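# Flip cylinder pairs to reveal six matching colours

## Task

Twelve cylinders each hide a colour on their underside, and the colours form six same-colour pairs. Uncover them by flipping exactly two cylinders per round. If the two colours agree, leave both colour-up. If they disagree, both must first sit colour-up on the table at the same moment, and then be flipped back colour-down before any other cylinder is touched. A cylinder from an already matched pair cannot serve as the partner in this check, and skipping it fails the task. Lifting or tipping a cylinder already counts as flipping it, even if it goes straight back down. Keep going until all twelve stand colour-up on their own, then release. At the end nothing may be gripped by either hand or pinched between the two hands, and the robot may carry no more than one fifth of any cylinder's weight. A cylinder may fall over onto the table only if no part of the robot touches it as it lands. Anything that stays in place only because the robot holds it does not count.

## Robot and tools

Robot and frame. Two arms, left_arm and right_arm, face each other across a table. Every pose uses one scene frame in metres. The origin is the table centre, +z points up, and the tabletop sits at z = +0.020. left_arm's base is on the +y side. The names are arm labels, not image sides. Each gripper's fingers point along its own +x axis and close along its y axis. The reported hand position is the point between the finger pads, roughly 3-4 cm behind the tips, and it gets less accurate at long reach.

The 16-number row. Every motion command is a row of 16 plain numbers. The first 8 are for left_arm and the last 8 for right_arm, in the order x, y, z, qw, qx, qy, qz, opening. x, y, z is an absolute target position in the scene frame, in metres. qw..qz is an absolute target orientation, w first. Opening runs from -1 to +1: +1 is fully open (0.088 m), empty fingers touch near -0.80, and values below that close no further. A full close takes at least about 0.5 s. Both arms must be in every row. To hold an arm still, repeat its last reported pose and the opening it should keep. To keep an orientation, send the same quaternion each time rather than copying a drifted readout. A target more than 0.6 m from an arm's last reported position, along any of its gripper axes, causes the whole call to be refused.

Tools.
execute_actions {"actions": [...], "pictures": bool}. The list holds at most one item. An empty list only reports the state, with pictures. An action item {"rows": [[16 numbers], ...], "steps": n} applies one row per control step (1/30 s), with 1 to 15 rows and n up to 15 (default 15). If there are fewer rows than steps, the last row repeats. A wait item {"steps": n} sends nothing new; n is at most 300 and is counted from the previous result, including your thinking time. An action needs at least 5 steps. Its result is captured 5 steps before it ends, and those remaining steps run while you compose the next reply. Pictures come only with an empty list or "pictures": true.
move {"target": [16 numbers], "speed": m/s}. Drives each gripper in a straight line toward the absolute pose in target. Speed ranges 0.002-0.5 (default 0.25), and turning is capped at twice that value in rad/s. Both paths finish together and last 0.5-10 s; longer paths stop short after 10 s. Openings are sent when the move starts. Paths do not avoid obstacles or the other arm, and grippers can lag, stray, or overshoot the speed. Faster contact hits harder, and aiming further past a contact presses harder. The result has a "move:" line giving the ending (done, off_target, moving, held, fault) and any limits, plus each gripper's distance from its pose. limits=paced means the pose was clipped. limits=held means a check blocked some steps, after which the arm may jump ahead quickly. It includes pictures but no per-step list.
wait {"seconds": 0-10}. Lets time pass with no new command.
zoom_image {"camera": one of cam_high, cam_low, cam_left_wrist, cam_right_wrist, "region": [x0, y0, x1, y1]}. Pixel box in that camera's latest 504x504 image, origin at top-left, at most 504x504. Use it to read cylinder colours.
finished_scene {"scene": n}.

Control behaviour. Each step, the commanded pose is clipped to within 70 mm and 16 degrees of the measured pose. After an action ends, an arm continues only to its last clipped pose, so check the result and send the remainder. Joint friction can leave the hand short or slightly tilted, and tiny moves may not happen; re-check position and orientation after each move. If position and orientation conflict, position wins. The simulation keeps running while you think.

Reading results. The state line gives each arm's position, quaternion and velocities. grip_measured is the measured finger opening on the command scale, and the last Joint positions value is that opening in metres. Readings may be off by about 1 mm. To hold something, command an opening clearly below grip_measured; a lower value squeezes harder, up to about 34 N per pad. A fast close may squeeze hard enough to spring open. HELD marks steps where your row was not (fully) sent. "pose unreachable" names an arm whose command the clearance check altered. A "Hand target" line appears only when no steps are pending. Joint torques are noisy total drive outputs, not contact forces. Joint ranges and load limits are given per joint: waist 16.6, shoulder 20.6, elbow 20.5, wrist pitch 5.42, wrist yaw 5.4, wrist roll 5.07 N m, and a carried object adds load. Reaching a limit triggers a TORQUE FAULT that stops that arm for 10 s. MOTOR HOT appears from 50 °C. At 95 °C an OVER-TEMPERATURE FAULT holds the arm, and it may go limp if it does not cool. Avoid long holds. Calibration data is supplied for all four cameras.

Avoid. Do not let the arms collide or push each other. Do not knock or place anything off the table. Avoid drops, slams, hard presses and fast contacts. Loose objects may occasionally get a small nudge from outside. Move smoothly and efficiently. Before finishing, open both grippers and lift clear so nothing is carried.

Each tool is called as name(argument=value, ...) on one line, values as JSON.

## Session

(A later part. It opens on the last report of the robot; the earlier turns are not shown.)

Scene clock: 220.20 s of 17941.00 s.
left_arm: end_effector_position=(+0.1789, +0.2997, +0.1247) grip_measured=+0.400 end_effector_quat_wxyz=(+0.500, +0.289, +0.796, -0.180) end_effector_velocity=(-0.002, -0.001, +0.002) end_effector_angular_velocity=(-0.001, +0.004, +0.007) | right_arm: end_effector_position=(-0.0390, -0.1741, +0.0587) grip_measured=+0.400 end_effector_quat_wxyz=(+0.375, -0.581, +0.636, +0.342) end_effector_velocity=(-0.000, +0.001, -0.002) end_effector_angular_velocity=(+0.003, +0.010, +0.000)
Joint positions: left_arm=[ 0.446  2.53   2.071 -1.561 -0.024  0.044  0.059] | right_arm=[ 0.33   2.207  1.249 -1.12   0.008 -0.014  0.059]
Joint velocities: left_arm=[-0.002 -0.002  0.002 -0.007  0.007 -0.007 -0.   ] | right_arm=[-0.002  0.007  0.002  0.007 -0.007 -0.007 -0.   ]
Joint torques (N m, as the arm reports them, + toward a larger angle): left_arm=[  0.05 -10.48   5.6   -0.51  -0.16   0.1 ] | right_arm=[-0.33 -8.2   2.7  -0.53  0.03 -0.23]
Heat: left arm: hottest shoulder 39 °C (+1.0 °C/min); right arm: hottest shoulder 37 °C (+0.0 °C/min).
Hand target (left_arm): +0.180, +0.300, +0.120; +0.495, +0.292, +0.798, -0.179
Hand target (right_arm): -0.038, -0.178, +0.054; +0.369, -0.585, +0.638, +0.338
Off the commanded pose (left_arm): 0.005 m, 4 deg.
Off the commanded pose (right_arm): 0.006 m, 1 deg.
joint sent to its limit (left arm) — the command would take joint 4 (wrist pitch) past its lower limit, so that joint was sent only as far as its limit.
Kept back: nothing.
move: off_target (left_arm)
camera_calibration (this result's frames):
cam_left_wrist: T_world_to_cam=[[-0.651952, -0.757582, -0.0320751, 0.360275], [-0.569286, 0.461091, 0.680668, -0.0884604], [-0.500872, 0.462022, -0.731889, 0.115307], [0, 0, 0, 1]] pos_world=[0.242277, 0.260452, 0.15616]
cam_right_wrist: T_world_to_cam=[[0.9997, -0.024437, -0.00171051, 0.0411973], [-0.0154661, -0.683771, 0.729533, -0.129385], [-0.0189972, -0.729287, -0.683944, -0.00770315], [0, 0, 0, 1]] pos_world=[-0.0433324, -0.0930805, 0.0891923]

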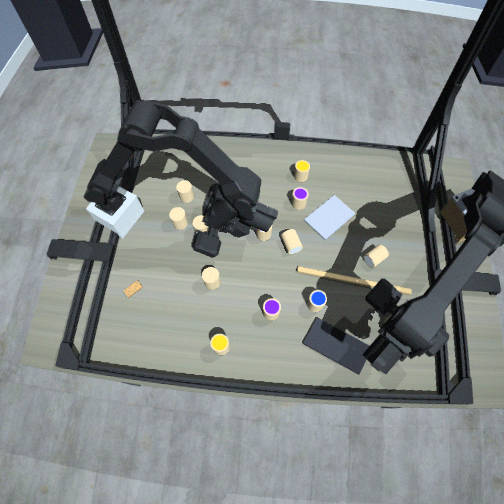

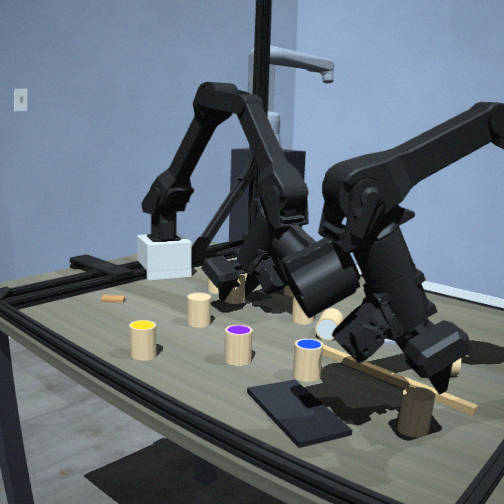

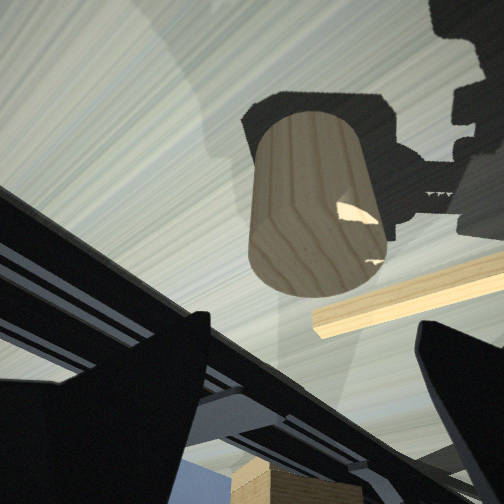

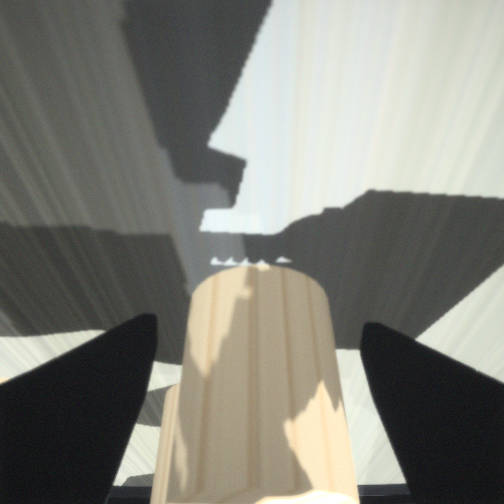

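move(target=[0.18,0.3,0.12,0.5,0.29,0.796,-0.18,0.4,-0.038,-0.184,0.053,0.369,-0.585,0.638,0.338,0.4], speed=0.05)

move(target=[0.18,0.3,0.12,0.5,0.29,0.796,-0.18,0.4,-0.038,-0.184,0.053,0.369,-0.585,0.638,0.338,-0.3])

move(target=[0.18,0.3,0.12,0.5,0.29,0.796,-0.18,0.4,-0.038,-0.184,0.14,0.369,-0.585,0.638,0.338,-0.3], speed=0.2)

move(target=[0.18,0.3,0.12,0.5,0.29,0.796,-0.18,0.4,0.12,-0.23,0.16,0.75,-0.198,0.576,0.259,-0.3], speed=0.35)

move(target=[0.18,0.3,0.12,0.5,0.29,0.796,-0.18,0.4,0.217,-0.247,0.09,0.914,-0.084,0.245,0.315,-0.3], speed=0.35)

move(target=[0.18,0.3,0.12,0.5,0.29,0.796,-0.18,0.4,0.217,-0.247,0.046,0.914,-0.084,0.245,0.315,-0.3], speed=0.08)

Scene clock: 221.33 s of 17941.00 s.
left_arm: end_effector_position=(+0.1803, +0.2987, +0.1239) grip_measured=+0.400 end_effector_quat_wxyz=(+0.503, +0.289, +0.794, -0.181) end_effector_velocity=(-0.002, +0.002, +0.000) end_effector_angular_velocity=(+0.010, +0.008, -0.012) | right_arm: end_effector_position=(-0.0389, -0.1819, +0.0538) grip_measured=+0.400 end_effector_quat_wxyz=(+0.371, -0.583, +0.639, +0.338) end_effector_velocity=(+0.001, -0.006, +0.000) end_effector_angular_velocity=(-0.017, -0.001, +0.008)
Joint positions: left_arm=[ 0.446  2.53   2.071 -1.553 -0.024  0.044  0.059] | right_arm=[ 0.328  2.208  1.218 -1.1    0.01  -0.015  0.059]
Joint velocities: left_arm=[-0.002 -0.002 -0.007 -0.007 -0.007  0.007 -0.   ] | right_arm=[-0.002 -0.002 -0.012 -0.007  0.007 -0.007 -0.   ]
Joint torques (N m, as the arm reports them, + toward a larger angle): left_arm=[  0.24 -11.8    4.45  -0.16  -0.14   0.07] | right_arm=[-0.31 -9.88  2.32 -0.55  0.03 -0.22]
Heat: left arm: hottest shoulder 40 °C (+2.0 °C/min); right arm: hottest shoulder 37 °C (+0.0 °C/min).
Hand target (left_arm): +0.180, +0.300, +0.120; +0.500, +0.290, +0.796, -0.180
Hand target (right_arm): -0.038, -0.184, +0.053; +0.369, -0.585, +0.638, +0.338
Off the commanded pose (left_arm): 0.004 m, 0 deg.
Off the commanded pose (right_arm): 0.002 m, 0 deg.
Kept back: nothing.
move: done
camera_calibration (this result's frames):
cam_left_wrist: T_world_to_cam=[[-0.651725, -0.757753, -0.0326457, 0.360442], [-0.574034, 0.464666, 0.674218, -0.0860472], [-0.495721, 0.458144, -0.73781, 0.116837], [0, 0, 0, 1]] pos_world=[0.243434, 0.259581, 0.155985]
cam_right_wrist: T_world_to_cam=[[0.999684, -0.0250542, -0.00220238, 0.0408269], [-0.0152713, -0.674241, 0.738353, -0.129872], [-0.0199838, -0.738086, -0.674411, -0.0188362], [0, 0, 0, 1]] pos_world=[-0.0431737, -0.100445, 0.0832779]

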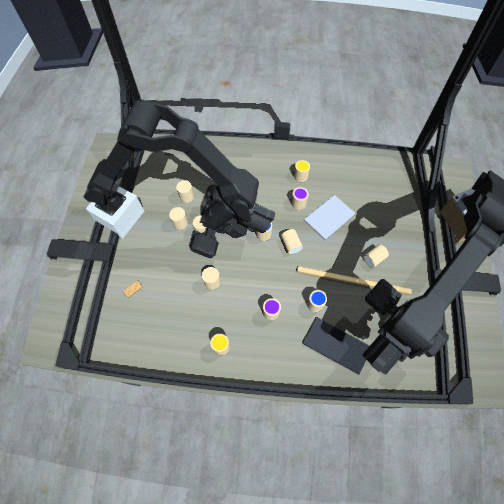

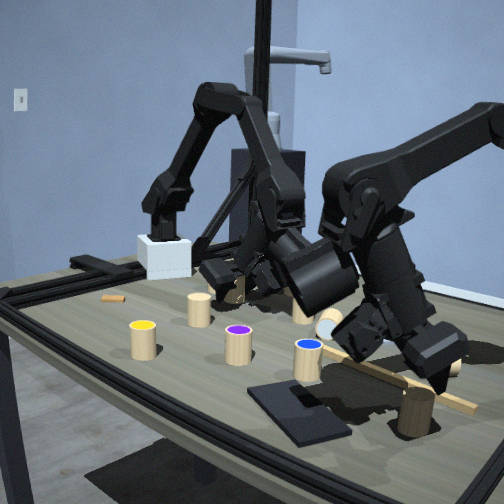

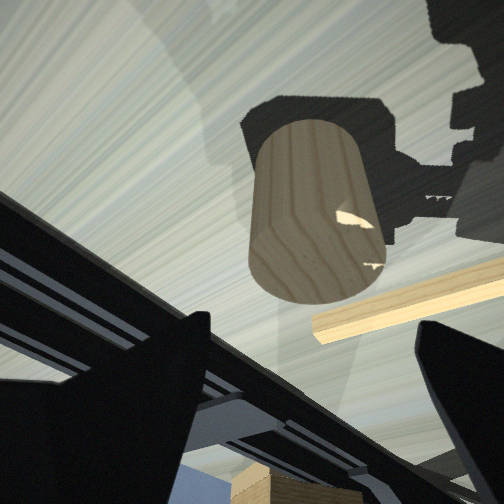

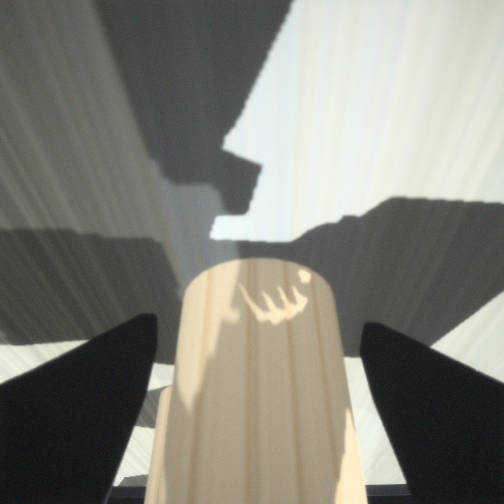

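Scene clock: 222.03 s of 17941.00 s.
left_arm: end_effector_position=(+0.1803, +0.2987, +0.1238) grip_measured=+0.400 end_effector_quat_wxyz=(+0.503, +0.289, +0.794, -0.181) end_effector_velocity=(-0.002, +0.004, +0.004) end_effector_angular_velocity=(+0.013, +0.012, -0.007) | right_arm: end_effector_position=(-0.0390, -0.1820, +0.0538) grip_measured=+0.023 end_effector_quat_wxyz=(+0.371, -0.583, +0.639, +0.338) end_effector_velocity=(+0.001, -0.003, +0.002) end_effector_angular_velocity=(-0.008, -0.009, -0.005)
Joint positions: left_arm=[ 0.446  2.53   2.071 -1.552 -0.024  0.044  0.059] | right_arm=[ 0.328  2.208  1.218 -1.1    0.009 -0.016  0.04 ]
Joint velocities: left_arm=[ 0.002 -0.007 -0.002 -0.022 -0.007  0.007 -0.   ] | right_arm=[-0.002 -0.007 -0.007 -0.007  0.007  0.007  0.   ]
Joint torques (N m, as the arm reports them, + toward a larger angle): left_arm=[  0.16 -11.74   4.37  -0.11  -0.14   0.05] | right_arm=[-0.3  -9.83  2.36 -0.49  0.06 -0.23]
Heat: left arm: hottest shoulder 40 °C (+2.0 °C/min); right arm: hottest shoulder 37 °C (+0.0 °C/min).
Hand target (left_arm): +0.180, +0.300, +0.120; +0.500, +0.290, +0.796, -0.180
Hand target (right_arm): -0.038, -0.184, +0.053; +0.369, -0.585, +0.638, +0.338
Off the commanded pose (left_arm): 0.004 m, 1 deg.
Off the commanded pose (right_arm): 0.002 m, 0 deg.
Kept back: nothing.
move: done
camera_calibration (this result's frames):
cam_left_wrist: T_world_to_cam=[[-0.651715, -0.75776, -0.0326704, 0.360449], [-0.57424, 0.464821, 0.673937, -0.085942], [-0.495497, 0.457975, -0.738066, 0.116903], [0, 0, 0, 1]] pos_world=[0.243484, 0.259543, 0.155978]
cam_right_wrist: T_world_to_cam=[[0.999686, -0.0249123, -0.00272135, 0.0409433], [-0.0147933, -0.674283, 0.738325, -0.129848], [-0.0202283, -0.738053, -0.674439, -0.018931], [0, 0, 0, 1]] pos_world=[-0.0432342, -0.100506, 0.0832135]

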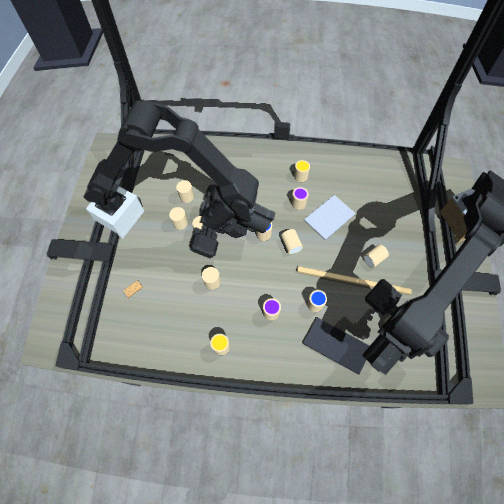

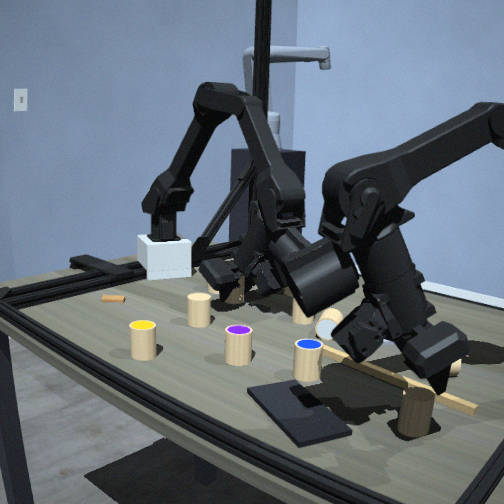

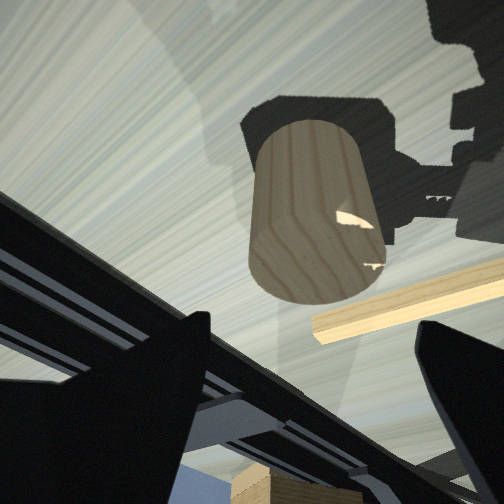

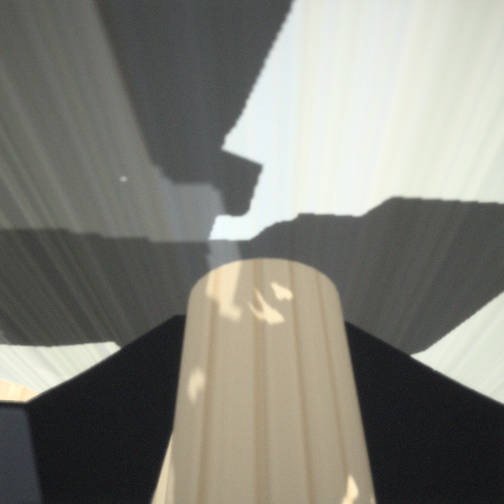

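Scene clock: 223.00 s of 17941.00 s.
left_arm: end_effector_position=(+0.1803, +0.2987, +0.1237) grip_measured=+0.400 end_effector_quat_wxyz=(+0.503, +0.289, +0.794, -0.181) end_effector_velocity=(-0.000, +0.003, +0.001) end_effector_angular_velocity=(+0.012, -0.000, +0.006) | right_arm: end_effector_position=(-0.0393, -0.1855, +0.1354) grip_measured=+0.023 end_effector_quat_wxyz=(+0.365, -0.587, +0.642, +0.333) end_effector_velocity=(-0.002, -0.005, +0.006) end_effector_angular_velocity=(-0.026, +0.013, +0.005)
Joint positions: left_arm=[ 0.446  2.531  2.071 -1.552 -0.024  0.044  0.059] | right_arm=[ 0.328  2.033  1.313 -1.388  0.01  -0.016  0.04 ]
Joint velocities: left_arm=[ 0.002 -0.002 -0.002 -0.007 -0.007 -0.007  0.   ] | right_arm=[ 0.002 -0.007  0.002 -0.037 -0.007 -0.007 -0.   ]
Joint torques (N m, as the arm reports them, + toward a larger angle): left_arm=[  0.04 -11.61   4.34  -0.18  -0.13   0.06] | right_arm=[ -0.31 -10.78   5.3   -0.96   0.03  -0.22]
Heat: left arm: hottest shoulder 40 °C (+2.0 °C/min); right arm: hottest shoulder 38 °C (+1.0 °C/min).
Hand target (left_arm): +0.180, +0.300, +0.120; +0.500, +0.290, +0.796, -0.180
Hand target (right_arm): -0.038, -0.183, +0.140; +0.369, -0.585, +0.638, +0.338
Off the commanded pose (left_arm): 0.004 m, 0 deg.
Off the commanded pose (right_arm): 0.005 m, 1 deg.
Kept back: nothing.
move: done
camera_calibration (this result's frames):
cam_left_wrist: T_world_to_cam=[[-0.651725, -0.757753, -0.0326457, 0.360439], [-0.574034, 0.464666, 0.674218, -0.0859011], [-0.495721, 0.458144, -0.73781, 0.116732], [0, 0, 0, 1]] pos_world=[0.243463, 0.259559, 0.155809]
cam_right_wrist: T_world_to_cam=[[0.999685, -0.0247821, -0.00395778, 0.041601], [-0.0133995, -0.660423, 0.750774, -0.191574], [-0.0212196, -0.750485, -0.660547, 0.0292181], [0, 0, 0, 1]] pos_world=[-0.0435349, -0.103561, 0.163293]

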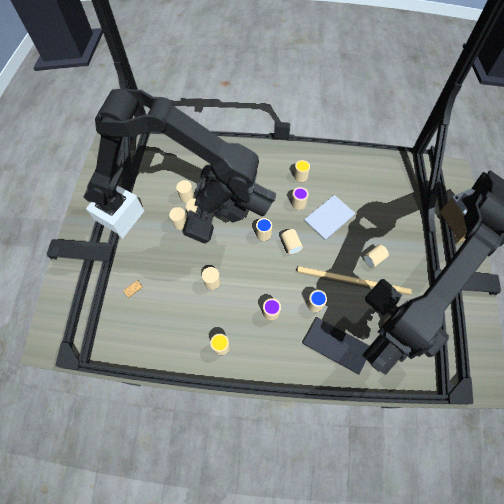

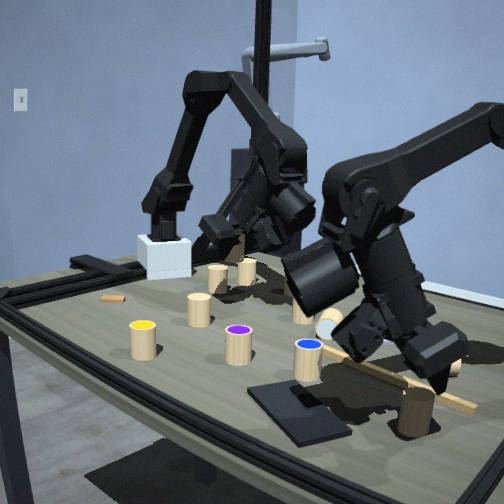

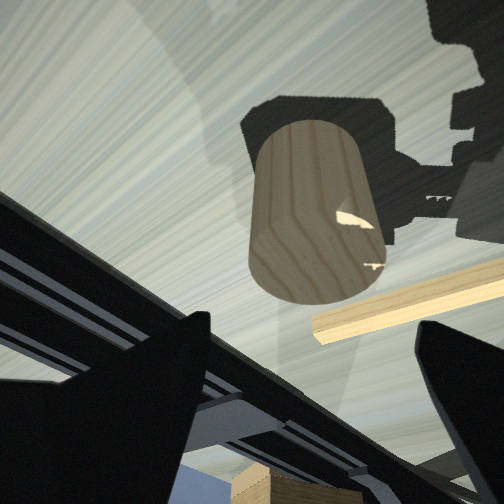

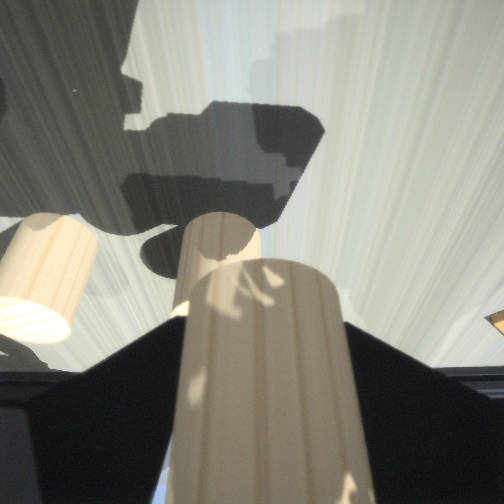

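Scene clock: 225.13 s of 17941.00 s.
left_arm: end_effector_position=(+0.1803, +0.2987, +0.1237) grip_measured=+0.400 end_effector_quat_wxyz=(+0.503, +0.289, +0.794, -0.181) end_effector_velocity=(+0.002, +0.001, +0.002) end_effector_angular_velocity=(+0.000, -0.016, +0.006) | right_arm: end_effector_position=(+0.1196, -0.2277, +0.1590) grip_measured=+0.023 end_effector_quat_wxyz=(+0.748, -0.203, +0.576, +0.260) end_effector_velocity=(-0.000, -0.000, +0.001) end_effector_angular_velocity=(+0.025, +0.009, -0.014)
Joint positions: left_arm=[ 0.446  2.531  2.071 -1.552 -0.024  0.044  0.059] | right_arm=[-0.274  1.459  0.832 -0.693  0.052  0.182  0.04 ]
Joint velocities: left_arm=[ 0.002 -0.007 -0.002  0.007 -0.007 -0.007 -0.   ] | right_arm=[-0.012 -0.012 -0.007  0.007 -0.022  0.007 -0.   ]
Joint torques (N m, as the arm reports them, + toward a larger angle): left_arm=[  0.12 -11.85   4.26  -0.2   -0.14   0.04] | right_arm=[-0.28 -7.49  4.88  0.68 -0.08  0.18]
Heat: left arm: hottest shoulder 40 °C (+2.0 °C/min); right arm: hottest shoulder 38 °C (+2.0 °C/min).
Hand target (left_arm): +0.180, +0.300, +0.120; +0.500, +0.290, +0.796, -0.180
Hand target (right_arm): +0.119, -0.229, +0.159; +0.750, -0.198, +0.576, +0.258
Off the commanded pose (left_arm): 0.004 m, 0 deg.
Off the commanded pose (right_arm): 0.003 m, 1 deg.
Kept back: nothing.
move: done
camera_calibration (this result's frames):
cam_left_wrist: T_world_to_cam=[[-0.651725, -0.757753, -0.0326457, 0.360439], [-0.574034, 0.464666, 0.674218, -0.0859011], [-0.495721, 0.458144, -0.73781, 0.116732], [0, 0, 0, 1]] pos_world=[0.243463, 0.259559, 0.155809]
cam_right_wrist: T_world_to_cam=[[0.658981, -0.750628, 0.0479696, -0.251015], [-0.752085, -0.656675, 0.056088, -0.0354435], [-0.0106008, -0.0730381, -0.997273, 0.223115], [0, 0, 0, 1]] pos_world=[0.141123, -0.195398, 0.236536]

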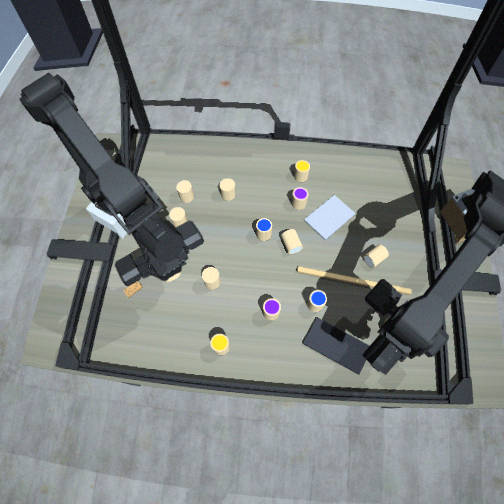

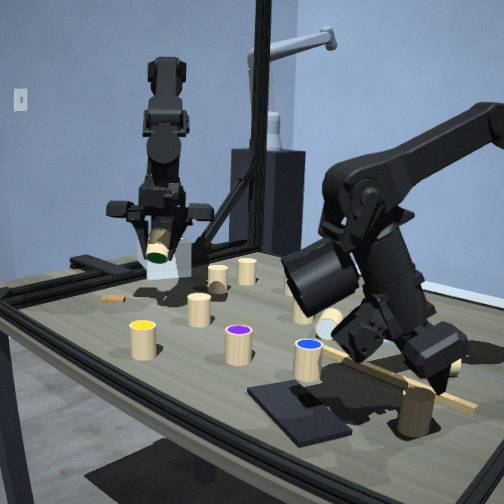

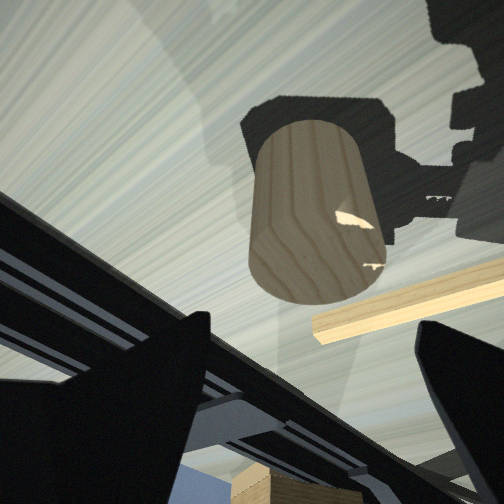

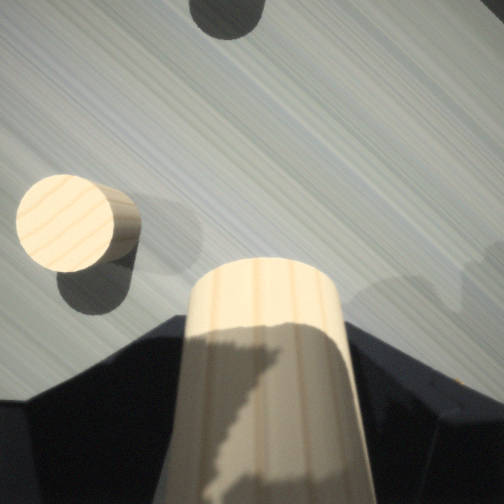

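Scene clock: 227.00 s of 17941.00 s.
left_arm: end_effector_position=(+0.1804, +0.2986, +0.1237) grip_measured=+0.400 end_effector_quat_wxyz=(+0.503, +0.289, +0.794, -0.181) end_effector_velocity=(-0.001, +0.001, +0.001) end_effector_angular_velocity=(+0.017, -0.004, +0.014) | right_arm: end_effector_position=(+0.2174, -0.2453, +0.0935) grip_measured=+0.023 end_effector_quat_wxyz=(+0.915, -0.081, +0.242, +0.312) end_effector_velocity=(-0.001, -0.000, -0.002) end_effector_angular_velocity=(+0.012, -0.001, +0.000)
Joint positions: left_arm=[ 0.446  2.531  2.071 -1.552 -0.024  0.044  0.059] | right_arm=[-0.597  1.927  0.278  1.128 -0.104 -0.056  0.04 ]
Joint velocities: left_arm=[-0.002 -0.002 -0.002 -0.007 -0.007 -0.022 -0.   ] | right_arm=[-0.002  0.022 -0.007  0.037 -0.007  0.007 -0.   ]
Joint torques (N m, as the arm reports them, + toward a larger angle): left_arm=[  0.23 -11.83   4.39  -0.2   -0.17   0.07] | right_arm=[-0.3  -5.62  1.82  1.55 -0.17 -0.21]
Heat: left arm: hottest shoulder 41 °C (+3.0 °C/min); right arm: hottest shoulder 37 °C (+1.0 °C/min).
Hand target (left_arm): +0.180, +0.300, +0.120; +0.500, +0.290, +0.796, -0.180
Hand target (right_arm): +0.216, -0.247, +0.090; +0.914, -0.084, +0.246, +0.312
Off the commanded pose (left_arm): 0.004 m, 1 deg.
Off the commanded pose (right_arm): 0.004 m, 1 deg.
Kept back: nothing.
move: done
camera_calibration (this result's frames):
cam_left_wrist: T_world_to_cam=[[-0.651715, -0.75776, -0.0326704, 0.360446], [-0.57424, 0.464821, 0.673937, -0.0857959], [-0.495497, 0.457975, -0.738066, 0.116798], [0, 0, 0, 1]] pos_world=[0.243513, 0.259521, 0.155802]
cam_right_wrist: T_world_to_cam=[[0.611079, -0.78906, 0.0629858, -0.325921], [-0.556409, -0.484773, -0.674836, 0.098271], [0.56302, 0.377332, -0.735275, 0.118766], [0, 0, 0, 1]] pos_world=[0.186975, -0.254346, 0.174171]

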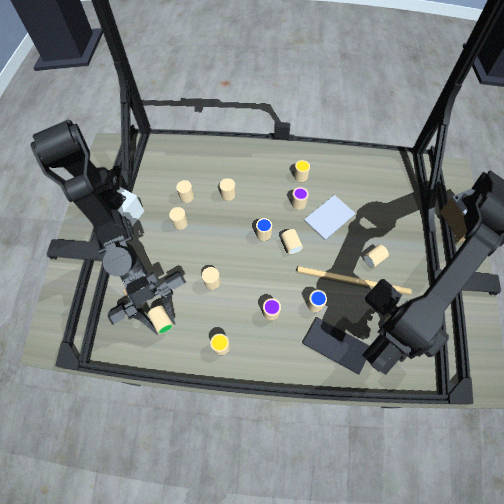

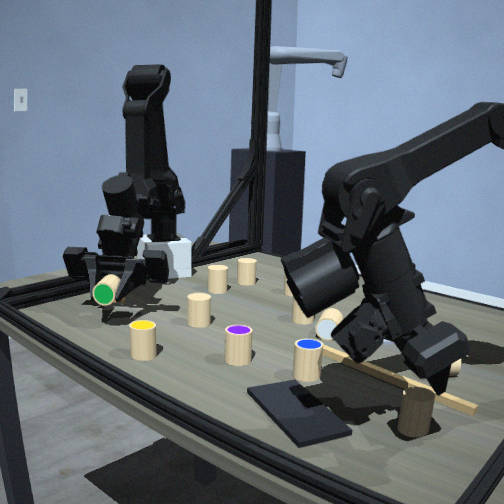

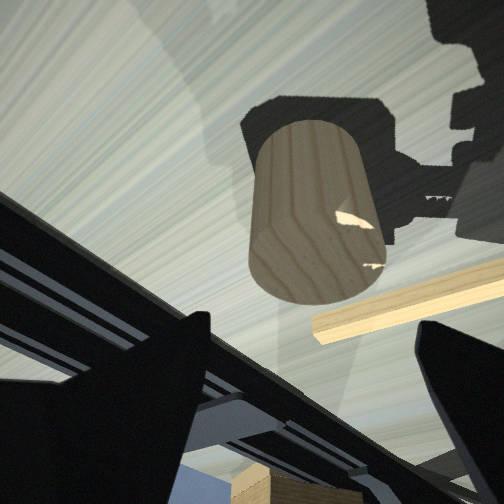

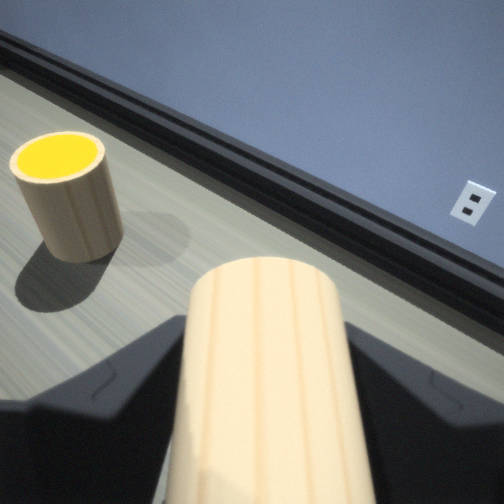

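Scene clock: 228.00 s of 17941.00 s.
left_arm: end_effector_position=(+0.1804, +0.2986, +0.1237) grip_measured=+0.400 end_effector_quat_wxyz=(+0.503, +0.289, +0.794, -0.181) end_effector_velocity=(+0.001, -0.001, -0.000) end_effector_angular_velocity=(+0.003, -0.012, +0.001) | right_arm: end_effector_position=(+0.2162, -0.2468, +0.0490) grip_measured=+0.023 end_effector_quat_wxyz=(+0.914, -0.082, +0.244, +0.314) end_effector_velocity=(-0.000, -0.002, -0.005) end_effector_angular_velocity=(-0.004, +0.013, -0.012)
Joint positions: left_arm=[ 0.446  2.531  2.071 -1.552 -0.024  0.044  0.059] | right_arm=[-0.604  2.254  0.304  1.426 -0.115 -0.062  0.04 ]
Joint velocities: left_arm=[-0.002 -0.002 -0.002  0.007 -0.007 -0.007 -0.   ] | right_arm=[-0.002  0.022  0.002  0.007  0.007  0.007 -0.   ]
Joint torques (N m, as the arm reports them, + toward a larger angle): left_arm=[  0.03 -11.91   4.3   -0.23  -0.13   0.02] | right_arm=[-0.33 -5.94  1.35  1.49 -0.18 -0.21]
Heat: left arm: hottest shoulder 41 °C (+3.0 °C/min); right arm: hottest shoulder 37 °C (+1.0 °C/min).
Hand target (left_arm): +0.180, +0.300, +0.120; +0.500, +0.290, +0.796, -0.180
Hand target (right_arm): +0.217, -0.247, +0.047; +0.913, -0.084, +0.245, +0.315
Off the commanded pose (left_arm): 0.004 m, 1 deg.
Off the commanded pose (right_arm): 0.003 m, 0 deg.
Kept back: nothing.
move: done
camera_calibration (this result's frames):
cam_left_wrist: T_world_to_cam=[[-0.651715, -0.75776, -0.0326704, 0.360446], [-0.57424, 0.464821, 0.673937, -0.0857959], [-0.495497, 0.457975, -0.738066, 0.116798], [0, 0, 0, 1]] pos_world=[0.243513, 0.259521, 0.155802]
cam_right_wrist: T_world_to_cam=[[0.615305, -0.78587, 0.0617097, -0.323688], [-0.556742, -0.488656, -0.671754, 0.0657815], [0.558066, 0.378977, -0.7382, 0.0889525], [0, 0, 0, 1]] pos_world=[0.186149, -0.255943, 0.129828]

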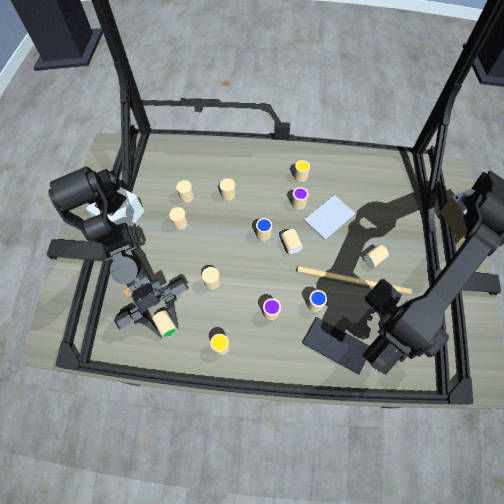

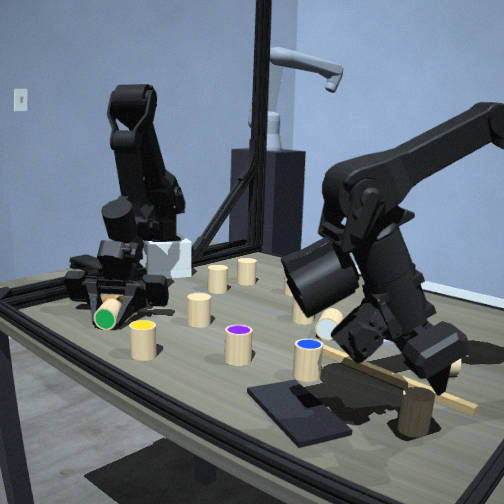

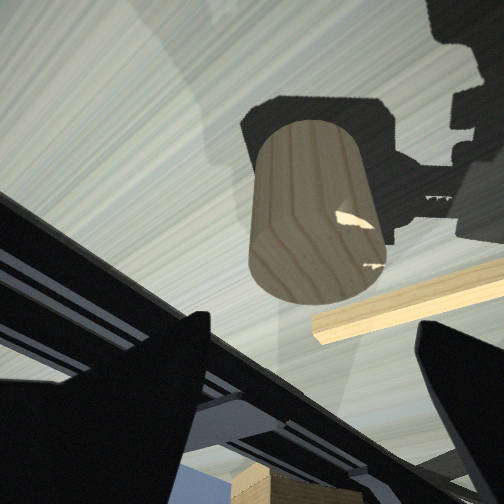

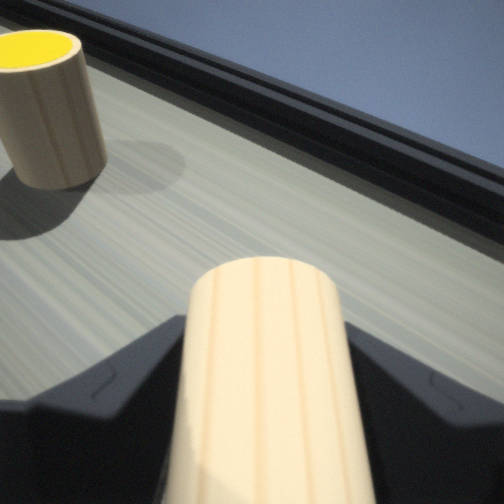

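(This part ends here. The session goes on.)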